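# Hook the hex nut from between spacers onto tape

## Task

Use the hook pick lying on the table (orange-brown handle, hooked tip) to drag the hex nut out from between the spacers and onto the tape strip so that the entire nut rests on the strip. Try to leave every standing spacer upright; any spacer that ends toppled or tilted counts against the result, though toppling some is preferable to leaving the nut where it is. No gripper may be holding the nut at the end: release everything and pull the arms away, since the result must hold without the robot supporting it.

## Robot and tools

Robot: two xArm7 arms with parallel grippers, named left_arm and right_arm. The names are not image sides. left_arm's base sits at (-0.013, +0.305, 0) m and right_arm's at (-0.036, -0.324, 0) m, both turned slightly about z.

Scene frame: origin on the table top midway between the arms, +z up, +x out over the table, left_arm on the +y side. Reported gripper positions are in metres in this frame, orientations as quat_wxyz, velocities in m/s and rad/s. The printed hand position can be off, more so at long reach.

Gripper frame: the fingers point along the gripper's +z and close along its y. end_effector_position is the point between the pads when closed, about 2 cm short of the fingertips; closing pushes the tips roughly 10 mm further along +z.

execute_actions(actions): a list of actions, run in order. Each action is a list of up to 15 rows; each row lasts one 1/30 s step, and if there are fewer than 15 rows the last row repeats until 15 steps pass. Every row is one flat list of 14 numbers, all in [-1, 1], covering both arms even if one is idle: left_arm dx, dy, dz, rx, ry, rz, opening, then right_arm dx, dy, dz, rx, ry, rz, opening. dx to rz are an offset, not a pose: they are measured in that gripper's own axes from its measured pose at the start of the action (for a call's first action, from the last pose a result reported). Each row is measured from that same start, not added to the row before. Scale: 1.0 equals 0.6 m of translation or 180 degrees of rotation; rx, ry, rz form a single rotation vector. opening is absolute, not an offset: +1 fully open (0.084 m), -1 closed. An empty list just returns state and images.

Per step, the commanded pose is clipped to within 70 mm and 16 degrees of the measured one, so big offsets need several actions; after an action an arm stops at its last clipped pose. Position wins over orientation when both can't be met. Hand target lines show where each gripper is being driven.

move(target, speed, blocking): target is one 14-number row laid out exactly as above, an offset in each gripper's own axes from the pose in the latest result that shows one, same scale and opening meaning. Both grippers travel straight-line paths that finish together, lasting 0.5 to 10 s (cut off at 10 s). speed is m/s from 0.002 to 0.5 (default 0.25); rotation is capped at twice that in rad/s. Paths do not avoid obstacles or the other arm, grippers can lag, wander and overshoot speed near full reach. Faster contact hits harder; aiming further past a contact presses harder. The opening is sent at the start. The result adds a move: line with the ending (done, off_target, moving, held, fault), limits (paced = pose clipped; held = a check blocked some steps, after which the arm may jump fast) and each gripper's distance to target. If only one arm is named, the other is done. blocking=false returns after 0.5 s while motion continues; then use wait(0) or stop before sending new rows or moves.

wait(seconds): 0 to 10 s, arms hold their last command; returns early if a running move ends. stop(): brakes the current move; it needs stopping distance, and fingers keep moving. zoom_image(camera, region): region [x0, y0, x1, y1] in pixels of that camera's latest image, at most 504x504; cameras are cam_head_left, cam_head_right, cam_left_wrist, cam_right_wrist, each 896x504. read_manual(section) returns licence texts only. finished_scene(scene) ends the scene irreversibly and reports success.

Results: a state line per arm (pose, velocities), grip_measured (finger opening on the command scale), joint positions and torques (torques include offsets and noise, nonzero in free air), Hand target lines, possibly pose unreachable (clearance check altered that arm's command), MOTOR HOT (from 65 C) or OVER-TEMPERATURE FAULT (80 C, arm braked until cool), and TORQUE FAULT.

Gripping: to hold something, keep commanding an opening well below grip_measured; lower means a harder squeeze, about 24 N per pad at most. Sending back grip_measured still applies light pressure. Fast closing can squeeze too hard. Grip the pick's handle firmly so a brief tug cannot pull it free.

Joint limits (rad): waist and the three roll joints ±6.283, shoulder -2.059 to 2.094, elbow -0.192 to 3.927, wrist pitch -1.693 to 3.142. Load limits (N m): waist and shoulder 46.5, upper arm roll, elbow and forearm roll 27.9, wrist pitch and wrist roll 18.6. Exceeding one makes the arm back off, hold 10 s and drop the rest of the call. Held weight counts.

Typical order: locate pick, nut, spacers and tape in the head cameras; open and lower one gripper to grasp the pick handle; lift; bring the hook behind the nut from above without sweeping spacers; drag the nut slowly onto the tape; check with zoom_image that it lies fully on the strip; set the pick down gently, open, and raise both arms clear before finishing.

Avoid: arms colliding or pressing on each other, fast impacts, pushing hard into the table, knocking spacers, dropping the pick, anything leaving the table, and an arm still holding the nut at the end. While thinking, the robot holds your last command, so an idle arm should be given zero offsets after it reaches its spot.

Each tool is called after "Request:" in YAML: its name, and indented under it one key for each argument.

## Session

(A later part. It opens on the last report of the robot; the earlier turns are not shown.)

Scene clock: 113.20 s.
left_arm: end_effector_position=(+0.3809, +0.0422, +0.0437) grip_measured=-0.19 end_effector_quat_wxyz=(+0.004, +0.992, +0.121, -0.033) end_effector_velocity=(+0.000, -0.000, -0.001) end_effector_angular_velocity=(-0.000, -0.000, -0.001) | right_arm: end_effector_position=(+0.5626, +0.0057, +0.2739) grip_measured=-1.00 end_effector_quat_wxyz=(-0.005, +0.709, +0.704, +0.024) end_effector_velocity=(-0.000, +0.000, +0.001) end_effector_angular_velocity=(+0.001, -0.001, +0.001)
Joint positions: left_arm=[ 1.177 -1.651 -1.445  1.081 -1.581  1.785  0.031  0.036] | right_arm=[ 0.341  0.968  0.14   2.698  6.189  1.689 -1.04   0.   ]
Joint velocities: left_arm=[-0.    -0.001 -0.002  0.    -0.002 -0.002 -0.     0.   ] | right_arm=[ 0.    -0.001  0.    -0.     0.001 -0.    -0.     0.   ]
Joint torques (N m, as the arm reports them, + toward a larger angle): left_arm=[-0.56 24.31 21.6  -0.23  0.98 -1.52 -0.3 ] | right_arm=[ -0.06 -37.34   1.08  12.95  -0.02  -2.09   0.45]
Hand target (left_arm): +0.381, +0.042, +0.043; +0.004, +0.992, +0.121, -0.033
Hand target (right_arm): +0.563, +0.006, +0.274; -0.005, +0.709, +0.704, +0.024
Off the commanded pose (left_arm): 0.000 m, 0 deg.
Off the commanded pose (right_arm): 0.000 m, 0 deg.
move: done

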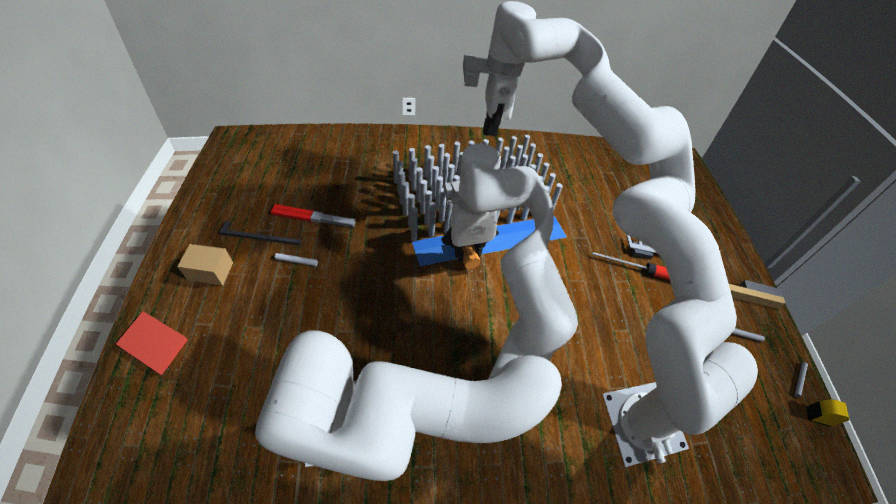

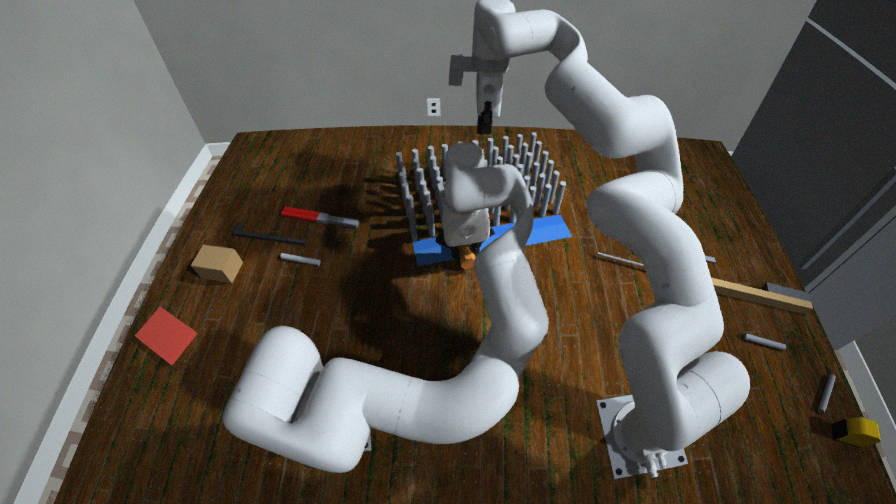

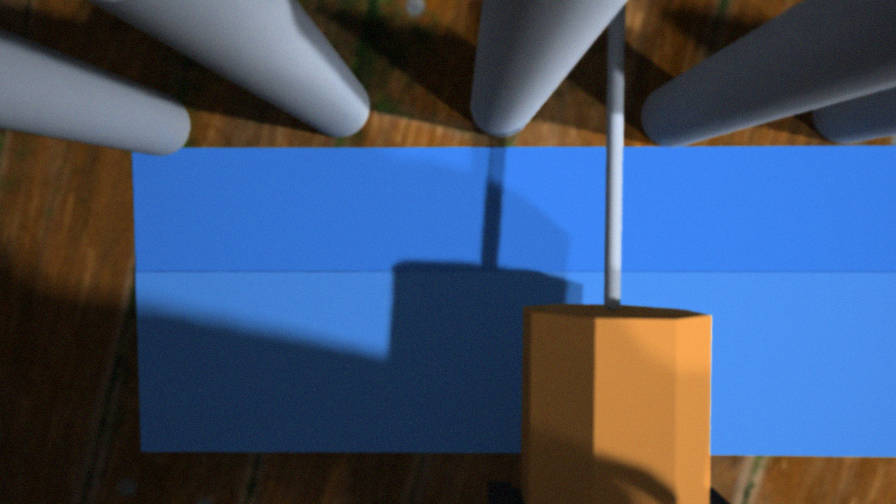

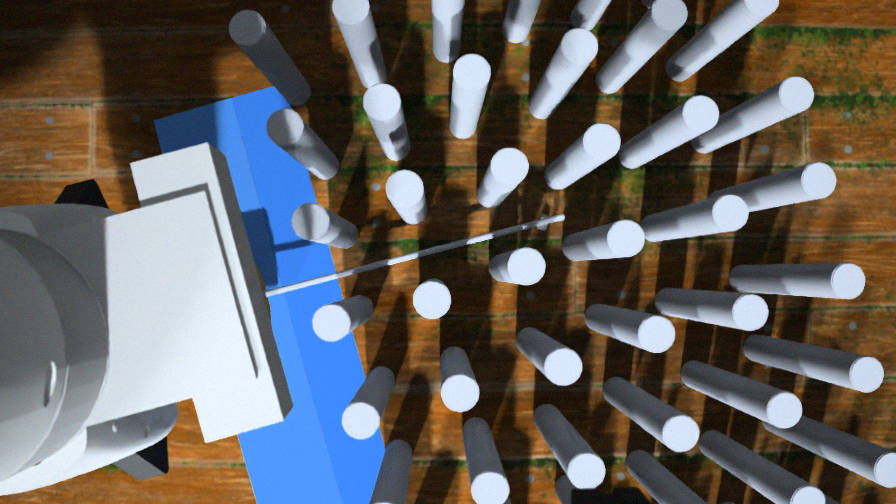

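Pull back 22 mm to tip it over.

Request:
move:
  target: [-0.04,0,0.0027,0,0,0,-0.8,0,0,0,0,0,0,-1]
  speed: 0.012

Request:
zoom_image:
  camera: "cam_right_wrist"
  region: [450,180,580,280]

Scene clock: 123.33 s.
left_arm: end_effector_position=(+0.3576, +0.0362, +0.0437) grip_measured=-0.19 end_effector_quat_wxyz=(+0.004, +0.992, +0.121, -0.033) end_effector_velocity=(-0.001, +0.000, -0.000) end_effector_angular_velocity=(-0.000, +0.001, +0.001) | right_arm: end_effector_position=(+0.5626, +0.0057, +0.2739) grip_measured=-1.00 end_effector_quat_wxyz=(-0.005, +0.709, +0.704, +0.024) end_effector_velocity=(+0.000, -0.000, -0.000) end_effector_angular_velocity=(-0.001, -0.000, -0.000)
Joint positions: left_arm=[ 1.098 -1.658 -1.445  1.019 -1.578  1.79   0.013  0.036] | right_arm=[ 0.341  0.968  0.14   2.698  6.189  1.689 -1.04   0.   ]
Joint velocities: left_arm=[-0.004  0.    -0.    -0.004  0.001  0.001 -0.001 -0.   ] | right_arm=[-0.    -0.     0.    -0.001 -0.001 -0.     0.     0.   ]
Joint torques (N m, as the arm reports them, + toward a larger angle): left_arm=[-1.15 22.29 21.01 -0.12  0.75 -1.35 -0.49] | right_arm=[ -0.5  -37.93   0.85  12.69   0.05  -1.99   0.44]
Hand target (left_arm): +0.358, +0.036, +0.044; +0.004, +0.992, +0.121, -0.033
Hand target (right_arm): +0.563, +0.006, +0.274; -0.005, +0.709, +0.704, +0.024
Off the commanded pose (left_arm): 0.000 m, 0 deg.
Off the commanded pose (right_arm): 0.000 m, 0 deg.
move: done

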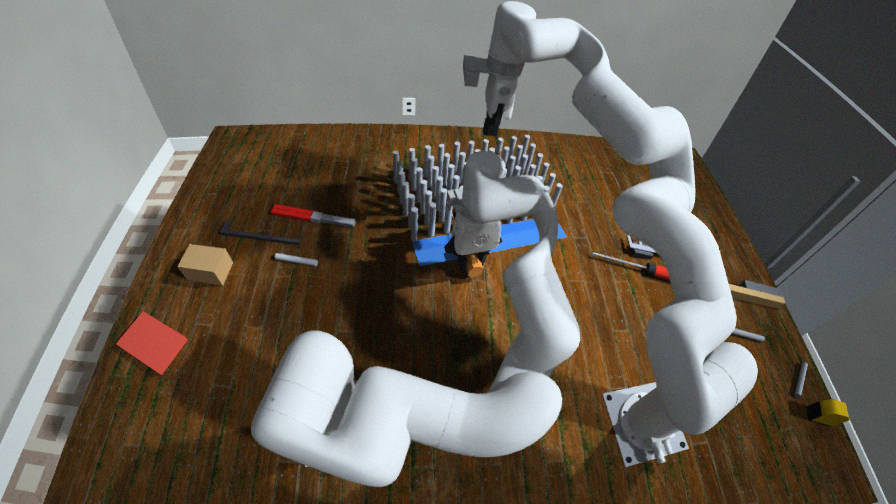

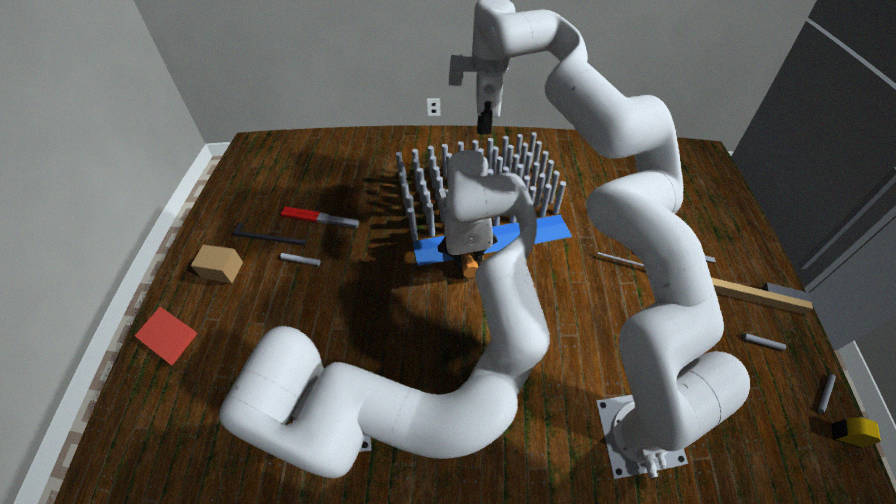

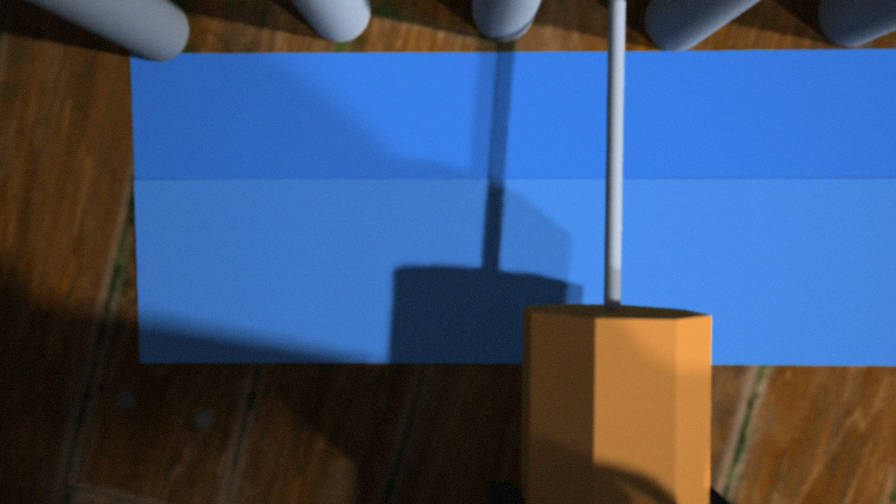

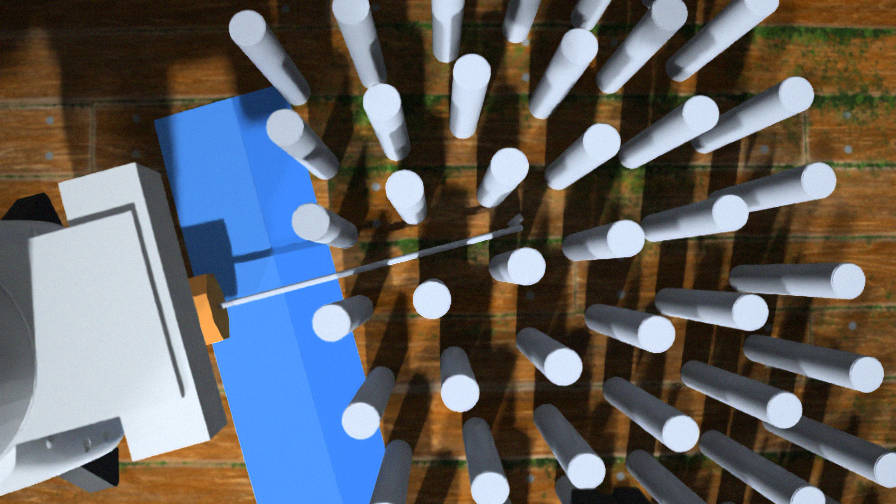

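Region (450, 180, 580, 280) of cam_right_wrist's 896x504 image, scaled by 3.877, with more detail than that image has; it fills the top 388 rows of this view, and the rest is white.

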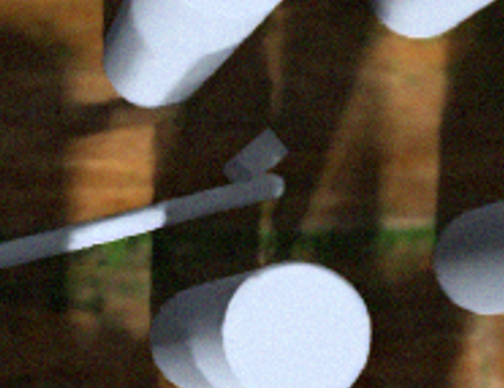

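Request:
move:
  target: [0.002,0,-0.016,0,0,0,-0.8,0,0,0,0,0,0,-1]
  speed: 0.015

Request:
move:
  target: [-0.008,-0.015,0,0,0,0,-0.8,0,0,0,0,0,0,-1]
  speed: 0.012

Request:
move:
  target: [0,0,0.01,0,0,0,-0.8,0,0,0,0,0,0,-1]
  speed: 0.01

Request:
zoom_image:
  camera: "cam_right_wrist"
  region: [450,180,580,280]

Scene clock: 136.60 s.
left_arm: end_effector_position=(+0.3594, +0.0367, +0.0531) grip_measured=-0.19 end_effector_quat_wxyz=(+0.004, +0.992, +0.121, -0.033) end_effector_velocity=(+0.000, +0.001, +0.001) end_effector_angular_velocity=(+0.003, -0.001, +0.001) | right_arm: end_effector_position=(+0.5626, +0.0057, +0.2739) grip_measured=-1.00 end_effector_quat_wxyz=(-0.005, +0.709, +0.704, +0.024) end_effector_velocity=(+0.000, -0.001, -0.001) end_effector_angular_velocity=(-0.001, +0.001, -0.001)
Joint positions: left_arm=[ 1.107 -1.648 -1.425  1.027 -1.56   1.801  0.015  0.036] | right_arm=[ 0.341  0.968  0.14   2.698  6.189  1.689 -1.04   0.   ]
Joint velocities: left_arm=[ 0.001  0.001  0.002  0.     0.004 -0.001  0.    -0.   ] | right_arm=[-0.001  0.001 -0.     0.    -0.    -0.    -0.     0.   ]
Joint torques (N m, as the arm reports them, + toward a larger angle): left_arm=[-0.5  22.44 21.91  0.36  0.66 -1.66 -0.3 ] | right_arm=[ -0.44 -37.24   0.8   12.89  -0.26  -1.97   0.48]
Hand target (left_arm): +0.359, +0.037, +0.053; +0.004, +0.992, +0.121, -0.033
Hand target (right_arm): +0.563, +0.006, +0.274; -0.005, +0.709, +0.704, +0.024
Off the commanded pose (left_arm): 0.000 m, 0 deg.
Off the commanded pose (right_arm): 0.000 m, 0 deg.
move: done

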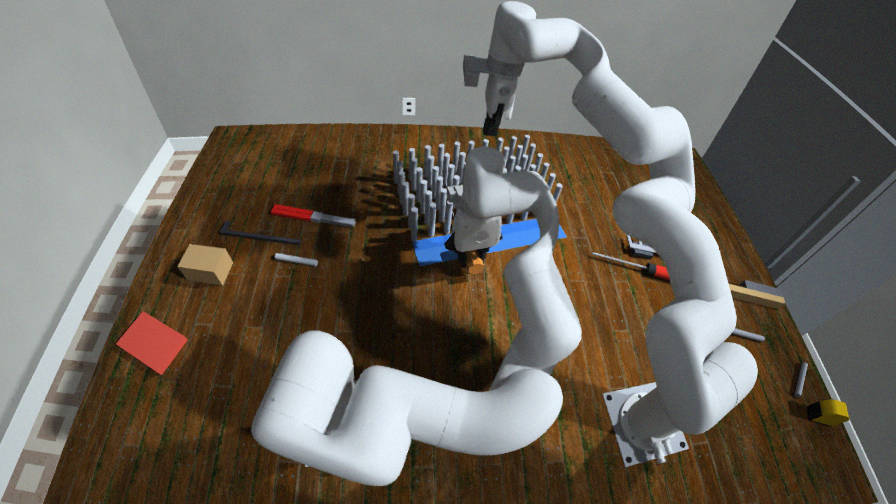

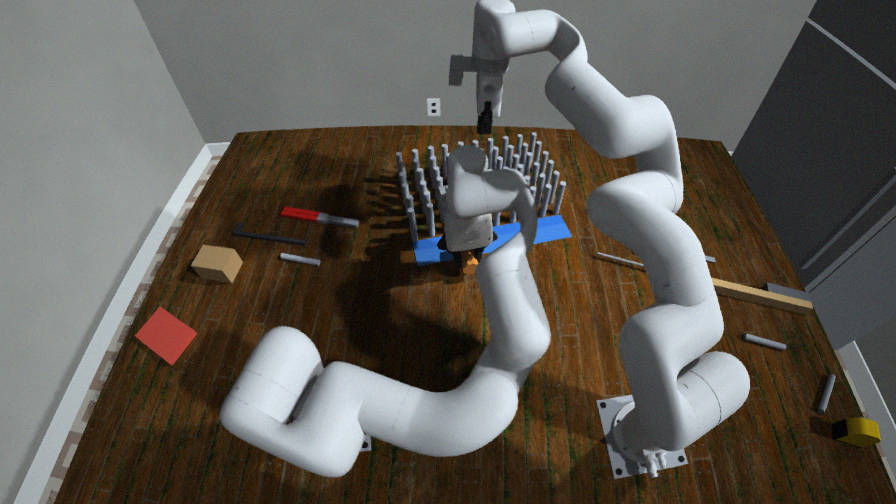

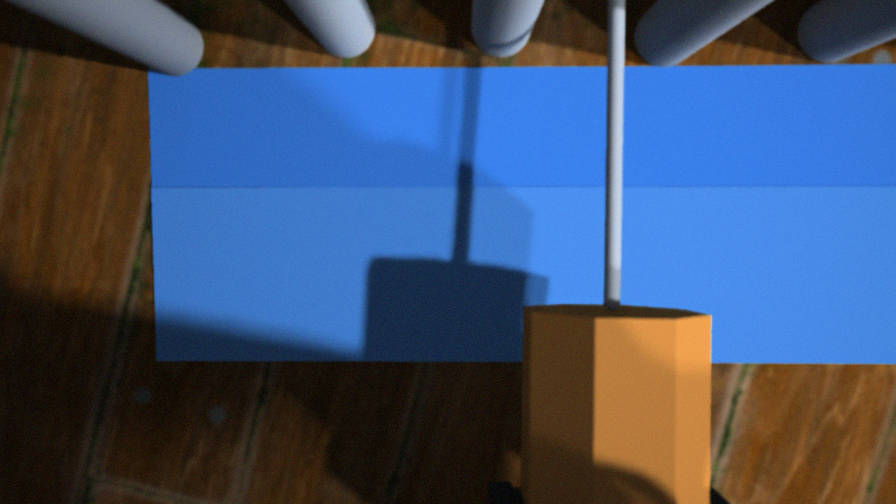

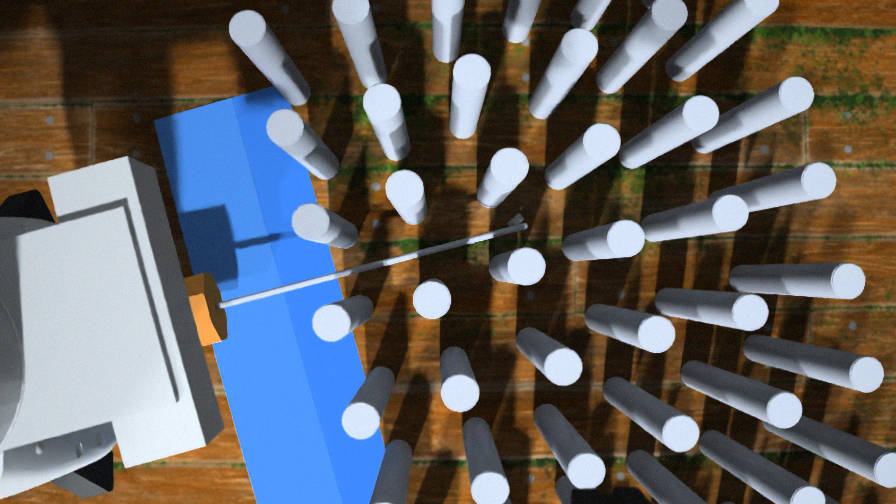

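Scene clock: 137.67 s.
left_arm: end_effector_position=(+0.3526, +0.0441, +0.0534) grip_measured=-0.19 end_effector_quat_wxyz=(+0.004, +0.992, +0.121, -0.033) end_effector_velocity=(-0.001, +0.000, +0.000) end_effector_angular_velocity=(-0.001, -0.000, -0.002) | right_arm: end_effector_position=(+0.5626, +0.0057, +0.2739) grip_measured=-1.00 end_effector_quat_wxyz=(-0.005, +0.709, +0.704, +0.024) end_effector_velocity=(-0.000, +0.000, +0.001) end_effector_angular_velocity=(+0.001, -0.000, +0.000)
Joint positions: left_arm=[ 1.087 -1.651 -1.423  0.991 -1.555  1.804  0.032  0.036] | right_arm=[ 0.341  0.968  0.14   2.698  6.189  1.689 -1.04   0.   ]
Joint velocities: left_arm=[-0.003 -0.001  0.001 -0.004 -0.     0.001  0.002 -0.   ] | right_arm=[-0.    -0.001 -0.    -0.     0.001 -0.    -0.     0.   ]
Joint torques (N m, as the arm reports them, + toward a larger angle): left_arm=[-1.13 21.89 21.75  0.55  0.99 -1.56 -0.4 ] | right_arm=[ -0.33 -37.06   0.72  13.11  -0.17  -1.88   0.44]
Hand target (left_arm): +0.353, +0.044, +0.053; +0.004, +0.992, +0.121, -0.033
Hand target (right_arm): +0.563, +0.006, +0.274; -0.005, +0.709, +0.704, +0.024
Off the commanded pose (left_arm): 0.000 m, 0 deg.
Off the commanded pose (right_arm): 0.000 m, 0 deg.
move: done

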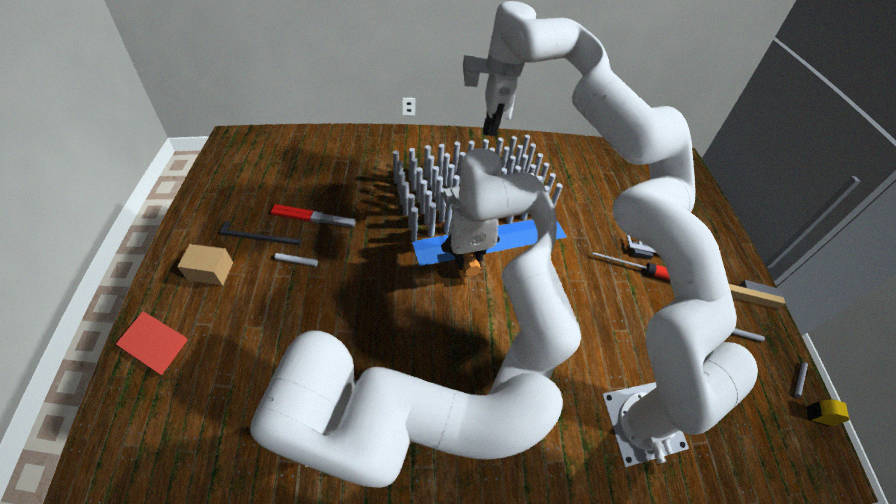

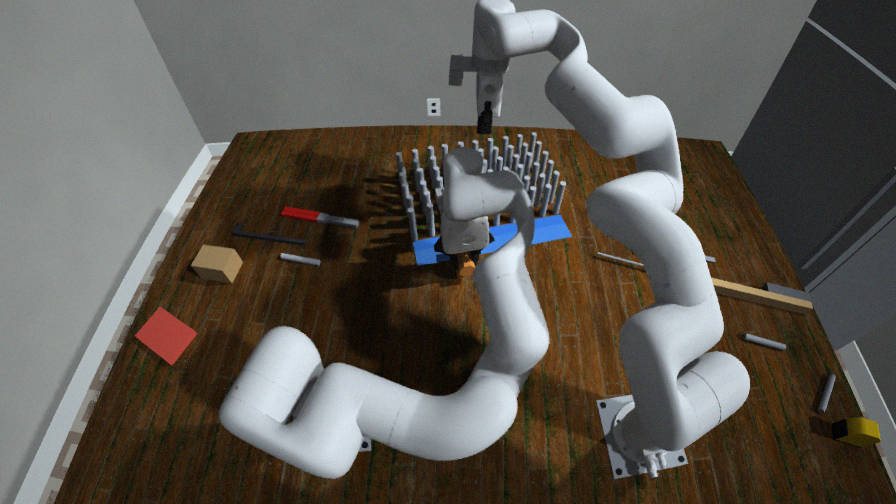

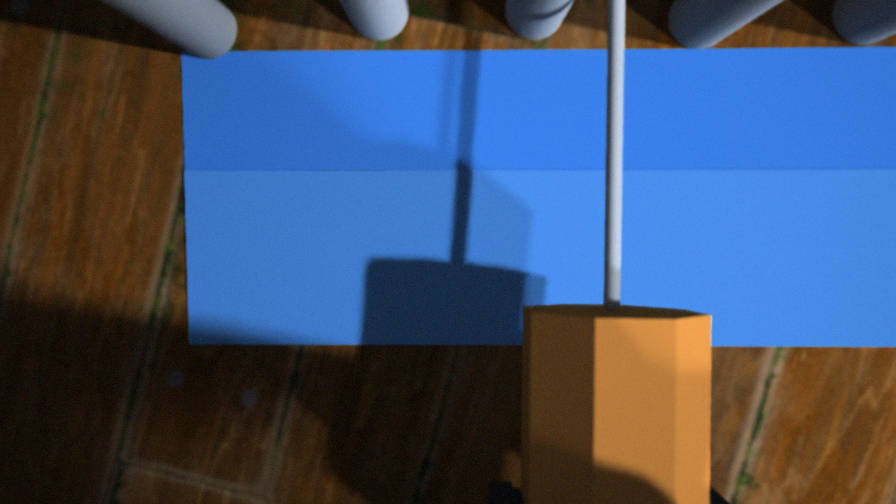

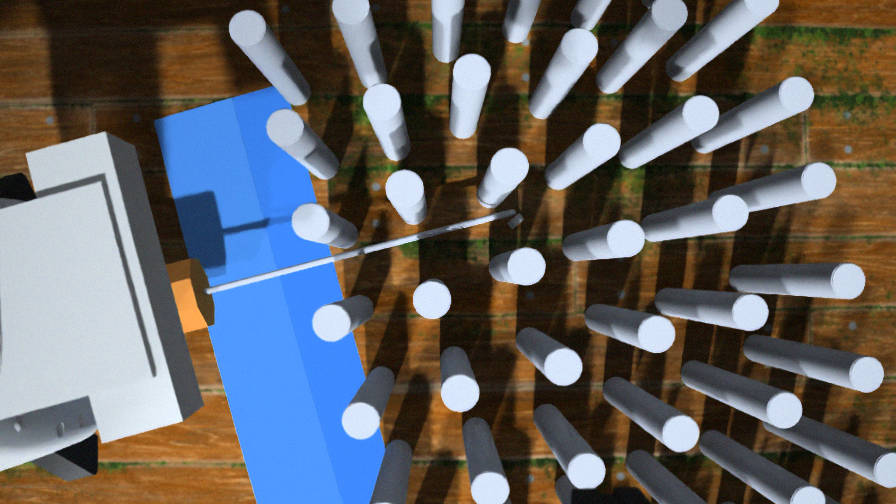

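Scene clock: 138.50 s.
left_arm: end_effector_position=(+0.3522, +0.0441, +0.0475) grip_measured=-0.19 end_effector_quat_wxyz=(+0.004, +0.992, +0.121, -0.033) end_effector_velocity=(+0.000, +0.000, -0.000) end_effector_angular_velocity=(-0.001, -0.001, +0.002) | right_arm: end_effector_position=(+0.5626, +0.0057, +0.2739) grip_measured=-1.00 end_effector_quat_wxyz=(-0.005, +0.709, +0.704, +0.024) end_effector_velocity=(+0.001, -0.001, +0.001) end_effector_angular_velocity=(+0.000, -0.002, -0.001)
Joint positions: left_arm=[ 1.083 -1.657 -1.436  0.987 -1.567  1.796  0.031  0.036] | right_arm=[ 0.341  0.968  0.14   2.698  6.189  1.689 -1.04   0.   ]
Joint velocities: left_arm=[-0.001 -0.001  0.    -0.002 -0.002 -0.    -0.    -0.   ] | right_arm=[-0.001 -0.001 -0.001  0.001 -0.    -0.    -0.     0.   ]
Joint torques (N m, as the arm reports them, + toward a larger angle): left_arm=[-0.64 22.23 21.54  0.16  0.83 -1.3   0.12] | right_arm=[ -0.14 -36.99   0.4   13.06  -0.12  -1.91   0.45]
Hand target (left_arm): +0.352, +0.044, +0.047; +0.004, +0.992, +0.121, -0.033
Hand target (right_arm): +0.563, +0.006, +0.274; -0.005, +0.709, +0.704, +0.024
Off the commanded pose (left_arm): 0.000 m, 0 deg.
Off the commanded pose (right_arm): 0.000 m, 0 deg.
move: done

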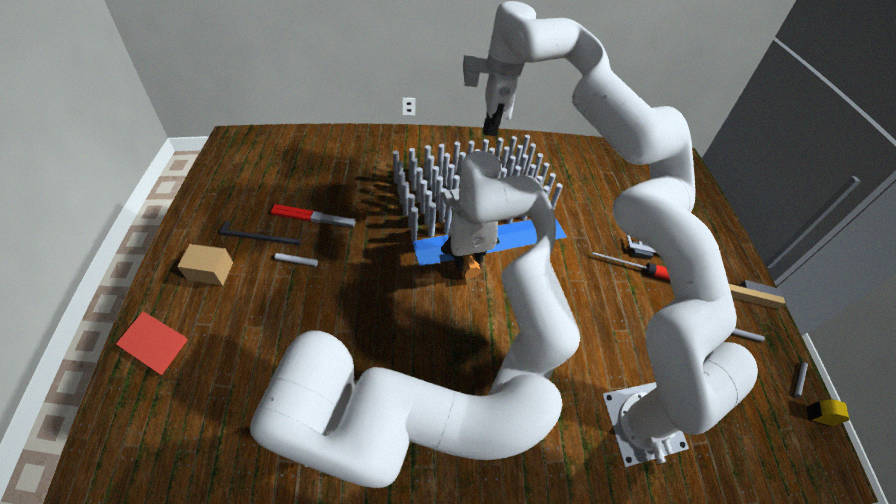

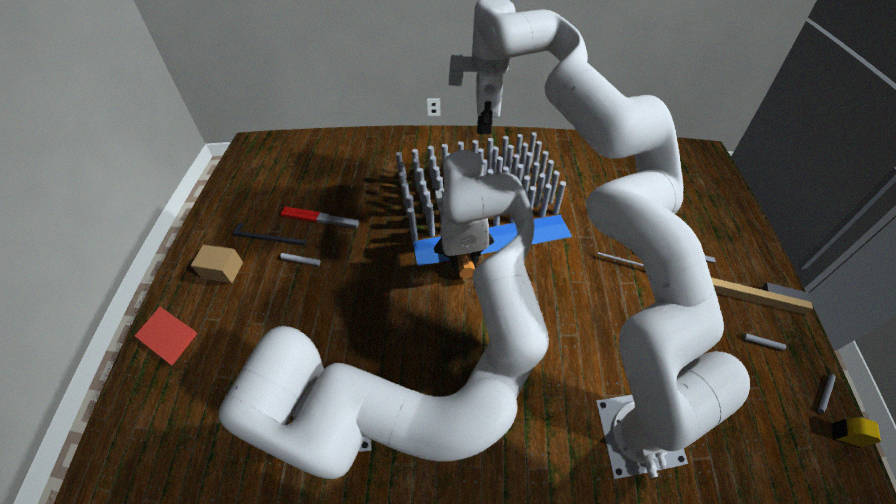

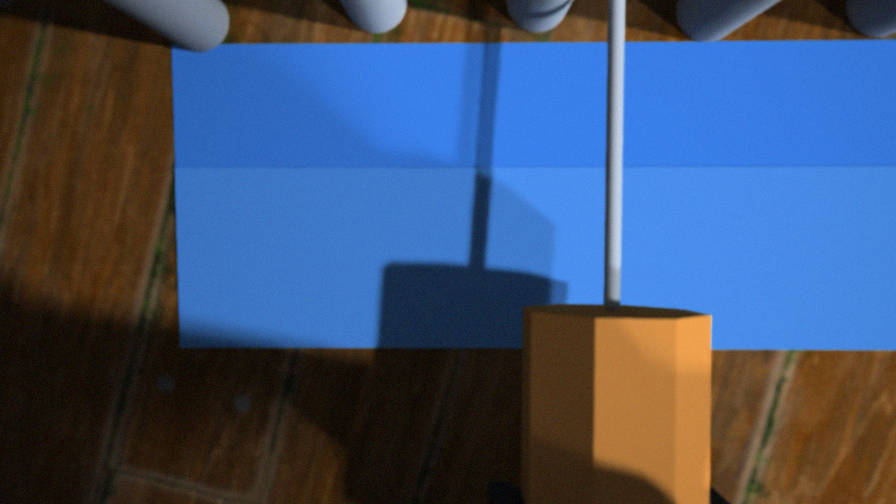

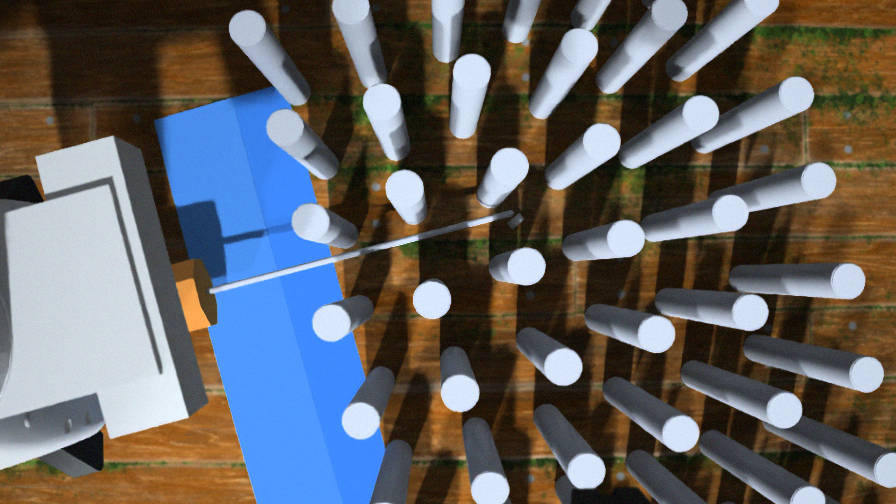

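Region (450, 180, 580, 280) of cam_right_wrist's 896x504 image, scaled by 3.877, with more detail than that image has; it fills the top 388 rows of this view, and the rest is white.

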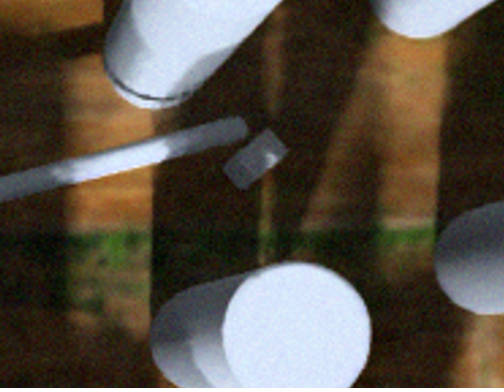

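Request:
execute_actions:
  actions: []

Request:
zoom_image:
  camera: "cam_right_wrist"
  region: [450,180,580,280]

Scene clock: 157.40 s.
left_arm: end_effector_position=(+0.3522, +0.0440, +0.0474) grip_measured=-0.19 end_effector_quat_wxyz=(+0.004, +0.992, +0.121, -0.033) end_effector_velocity=(+0.000, -0.001, +0.001) end_effector_angular_velocity=(-0.002, -0.002, -0.001) | right_arm: end_effector_position=(+0.5626, +0.0057, +0.2739) grip_measured=-1.00 end_effector_quat_wxyz=(-0.005, +0.709, +0.704, +0.024) end_effector_velocity=(+0.000, -0.001, -0.000) end_effector_angular_velocity=(-0.000, +0.000, -0.001)
Joint positions: left_arm=[ 1.083 -1.657 -1.436  0.987 -1.567  1.796  0.031  0.036] | right_arm=[ 0.341  0.968  0.14   2.698  6.189  1.689 -1.04   0.   ]
Joint velocities: left_arm=[ 0.     0.001  0.001  0.001 -0.001 -0.001  0.    -0.   ] | right_arm=[-0.001  0.    -0.     0.     0.     0.    -0.     0.   ]
Joint torques (N m, as the arm reports them, + toward a larger angle): left_arm=[-0.73 21.62 22.27  0.12  0.46 -1.38 -0.18] | right_arm=[ -0.3  -37.53   0.84  12.8   -0.13  -1.95   0.55]
Hand target (left_arm): +0.352, +0.044, +0.047; +0.004, +0.992, +0.121, -0.033
Hand target (right_arm): +0.563, +0.006, +0.274; -0.005, +0.709, +0.704, +0.024
Off the commanded pose (left_arm): 0.000 m, 0 deg.
Off the commanded pose (right_arm): 0.000 m, 0 deg.

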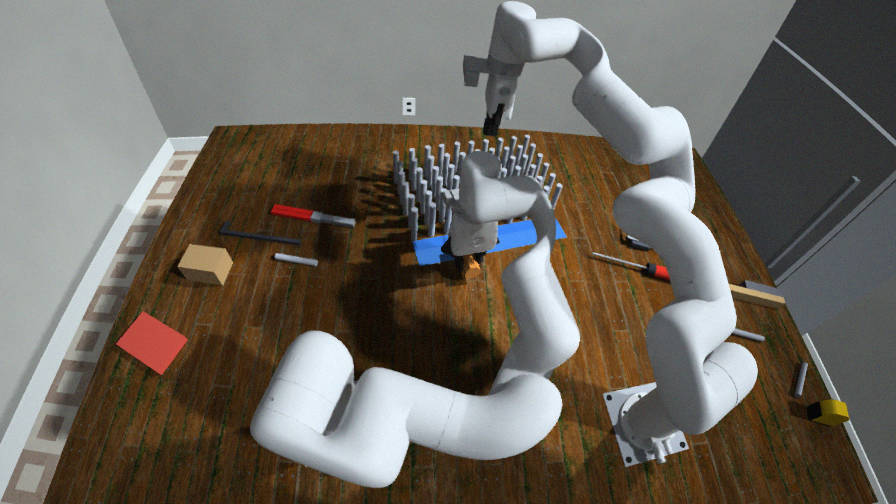

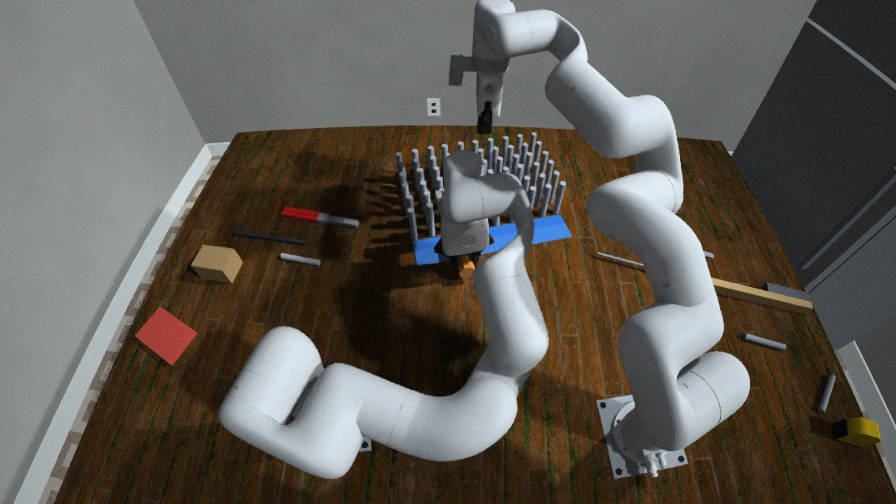

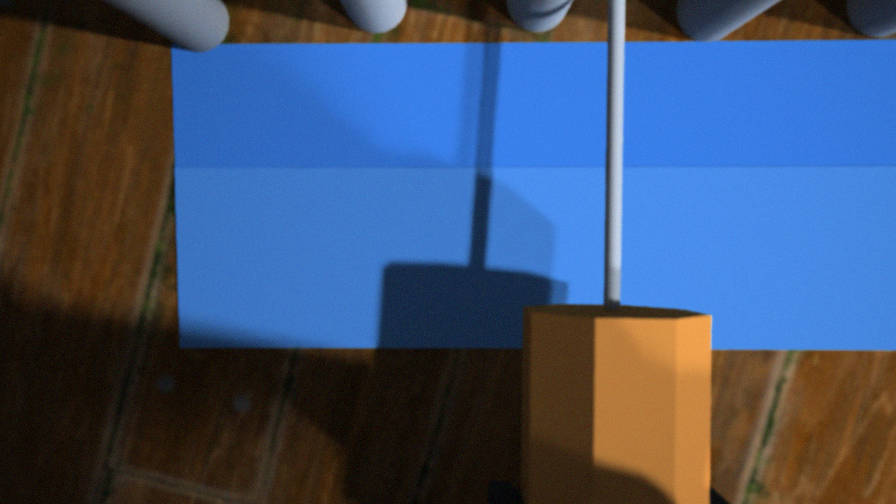

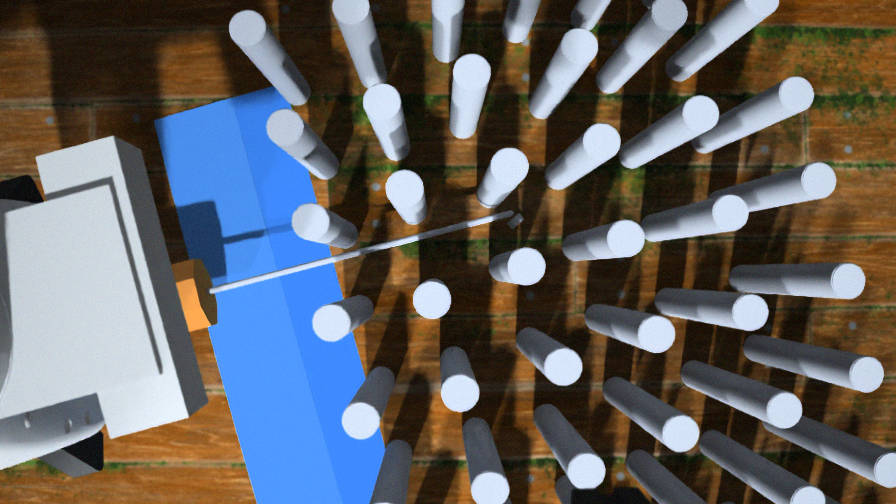

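Region (450, 180, 580, 280) of cam_right_wrist's 896x504 image, scaled by 3.877, with more detail than that image has; it fills the top 388 rows of this view, and the rest is white.

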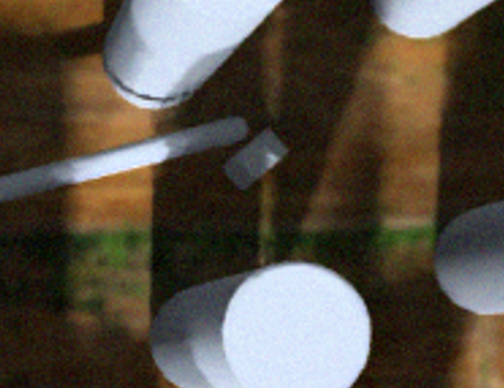

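Request:
move:
  target: [0.007,0.013,-0.0005,0,0,0,-0.8,0,0,0,0,0,0,-1]
  speed: 0.012

Request:
zoom_image:
  camera: "cam_right_wrist"
  region: [450,180,580,280]

Scene clock: 162.73 s.
left_arm: end_effector_position=(+0.3581, +0.0376, +0.0474) grip_measured=-0.19 end_effector_quat_wxyz=(+0.004, +0.992, +0.121, -0.033) end_effector_velocity=(+0.001, -0.000, +0.000) end_effector_angular_velocity=(-0.000, -0.002, +0.001) | right_arm: end_effector_position=(+0.5626, +0.0057, +0.2739) grip_measured=-1.00 end_effector_quat_wxyz=(-0.005, +0.709, +0.704, +0.024) end_effector_velocity=(-0.000, +0.000, -0.000) end_effector_angular_velocity=(+0.002, +0.001, +0.000)
Joint positions: left_arm=[ 1.101 -1.654 -1.436  1.019 -1.57   1.795  0.017  0.036] | right_arm=[ 0.341  0.968  0.14   2.698  6.189  1.689 -1.04   0.   ]
Joint velocities: left_arm=[ 0.003  0.     0.001  0.004 -0.001 -0.002 -0.002  0.   ] | right_arm=[-0.     0.    -0.    -0.     0.002 -0.     0.     0.   ]
Joint torques (N m, as the arm reports them, + toward a larger angle): left_arm=[-1.1  22.62 21.74  0.    0.65 -1.49 -0.21] | right_arm=[  0.25 -37.93   0.84  13.23  -0.1   -1.81   0.48]
Hand target (left_arm): +0.358, +0.038, +0.047; +0.004, +0.992, +0.121, -0.033
Hand target (right_arm): +0.563, +0.006, +0.274; -0.005, +0.709, +0.704, +0.024
Off the commanded pose (left_arm): 0.000 m, 0 deg.
Off the commanded pose (right_arm): 0.000 m, 0 deg.
move: done

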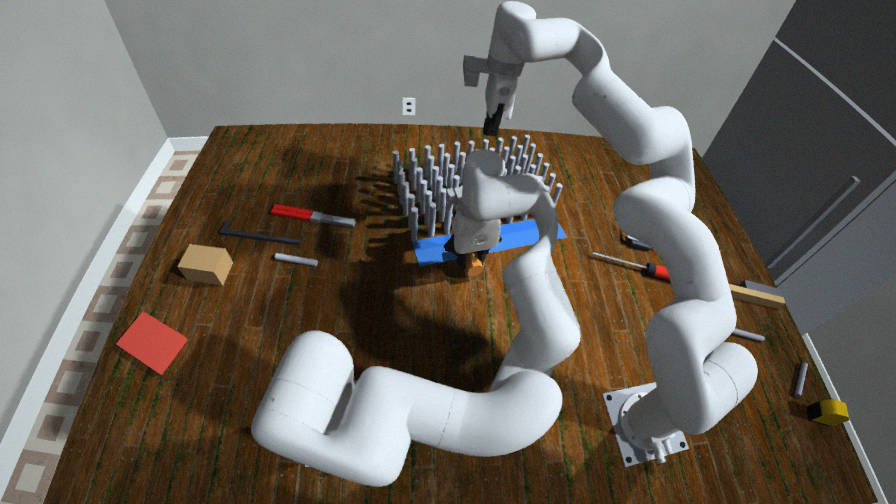

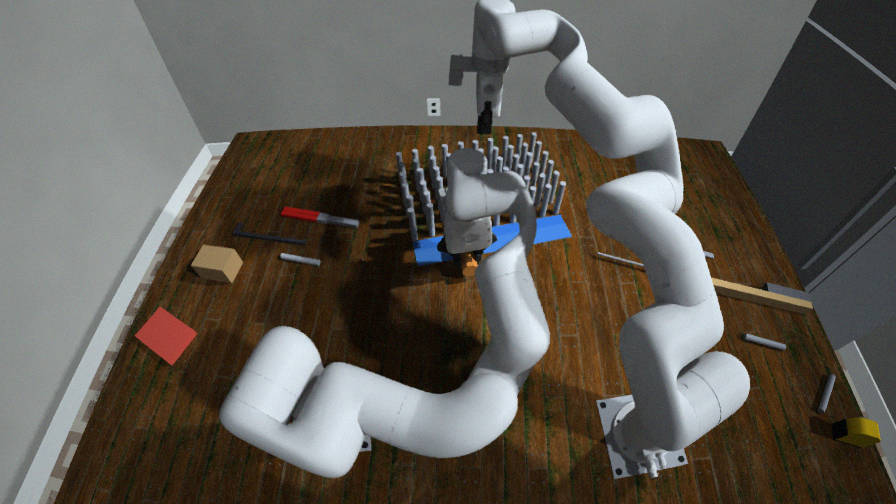

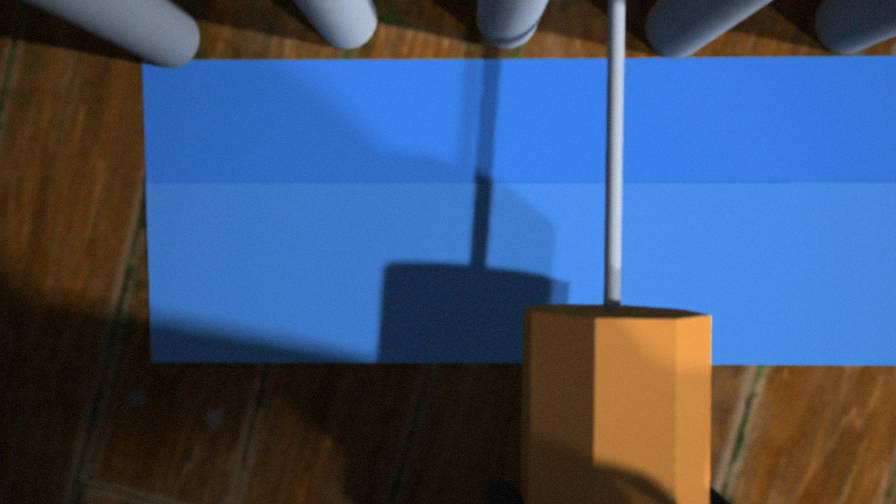

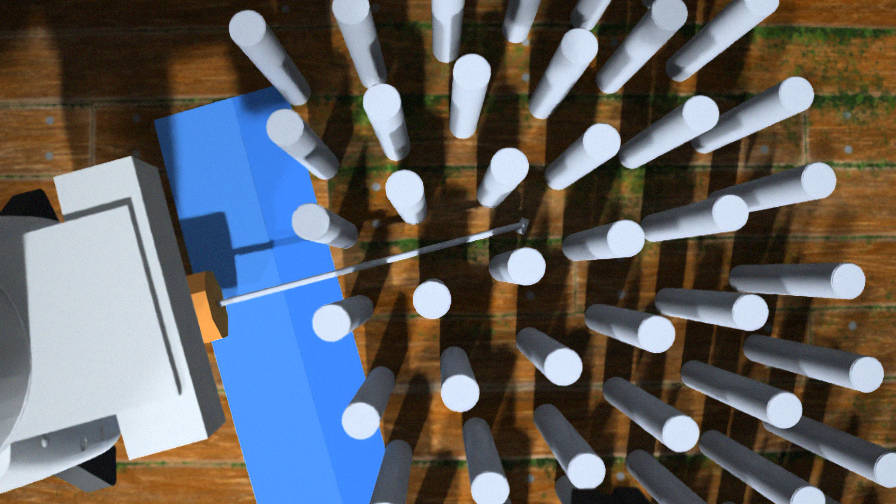

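Region (450, 180, 580, 280) of cam_right_wrist's 896x504 image, scaled by 3.877, with more detail than that image has; it fills the top 388 rows of this view, and the rest is white.

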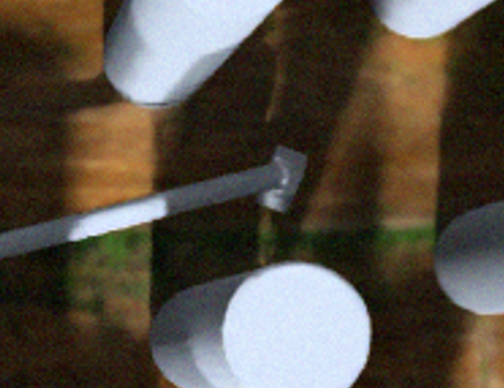

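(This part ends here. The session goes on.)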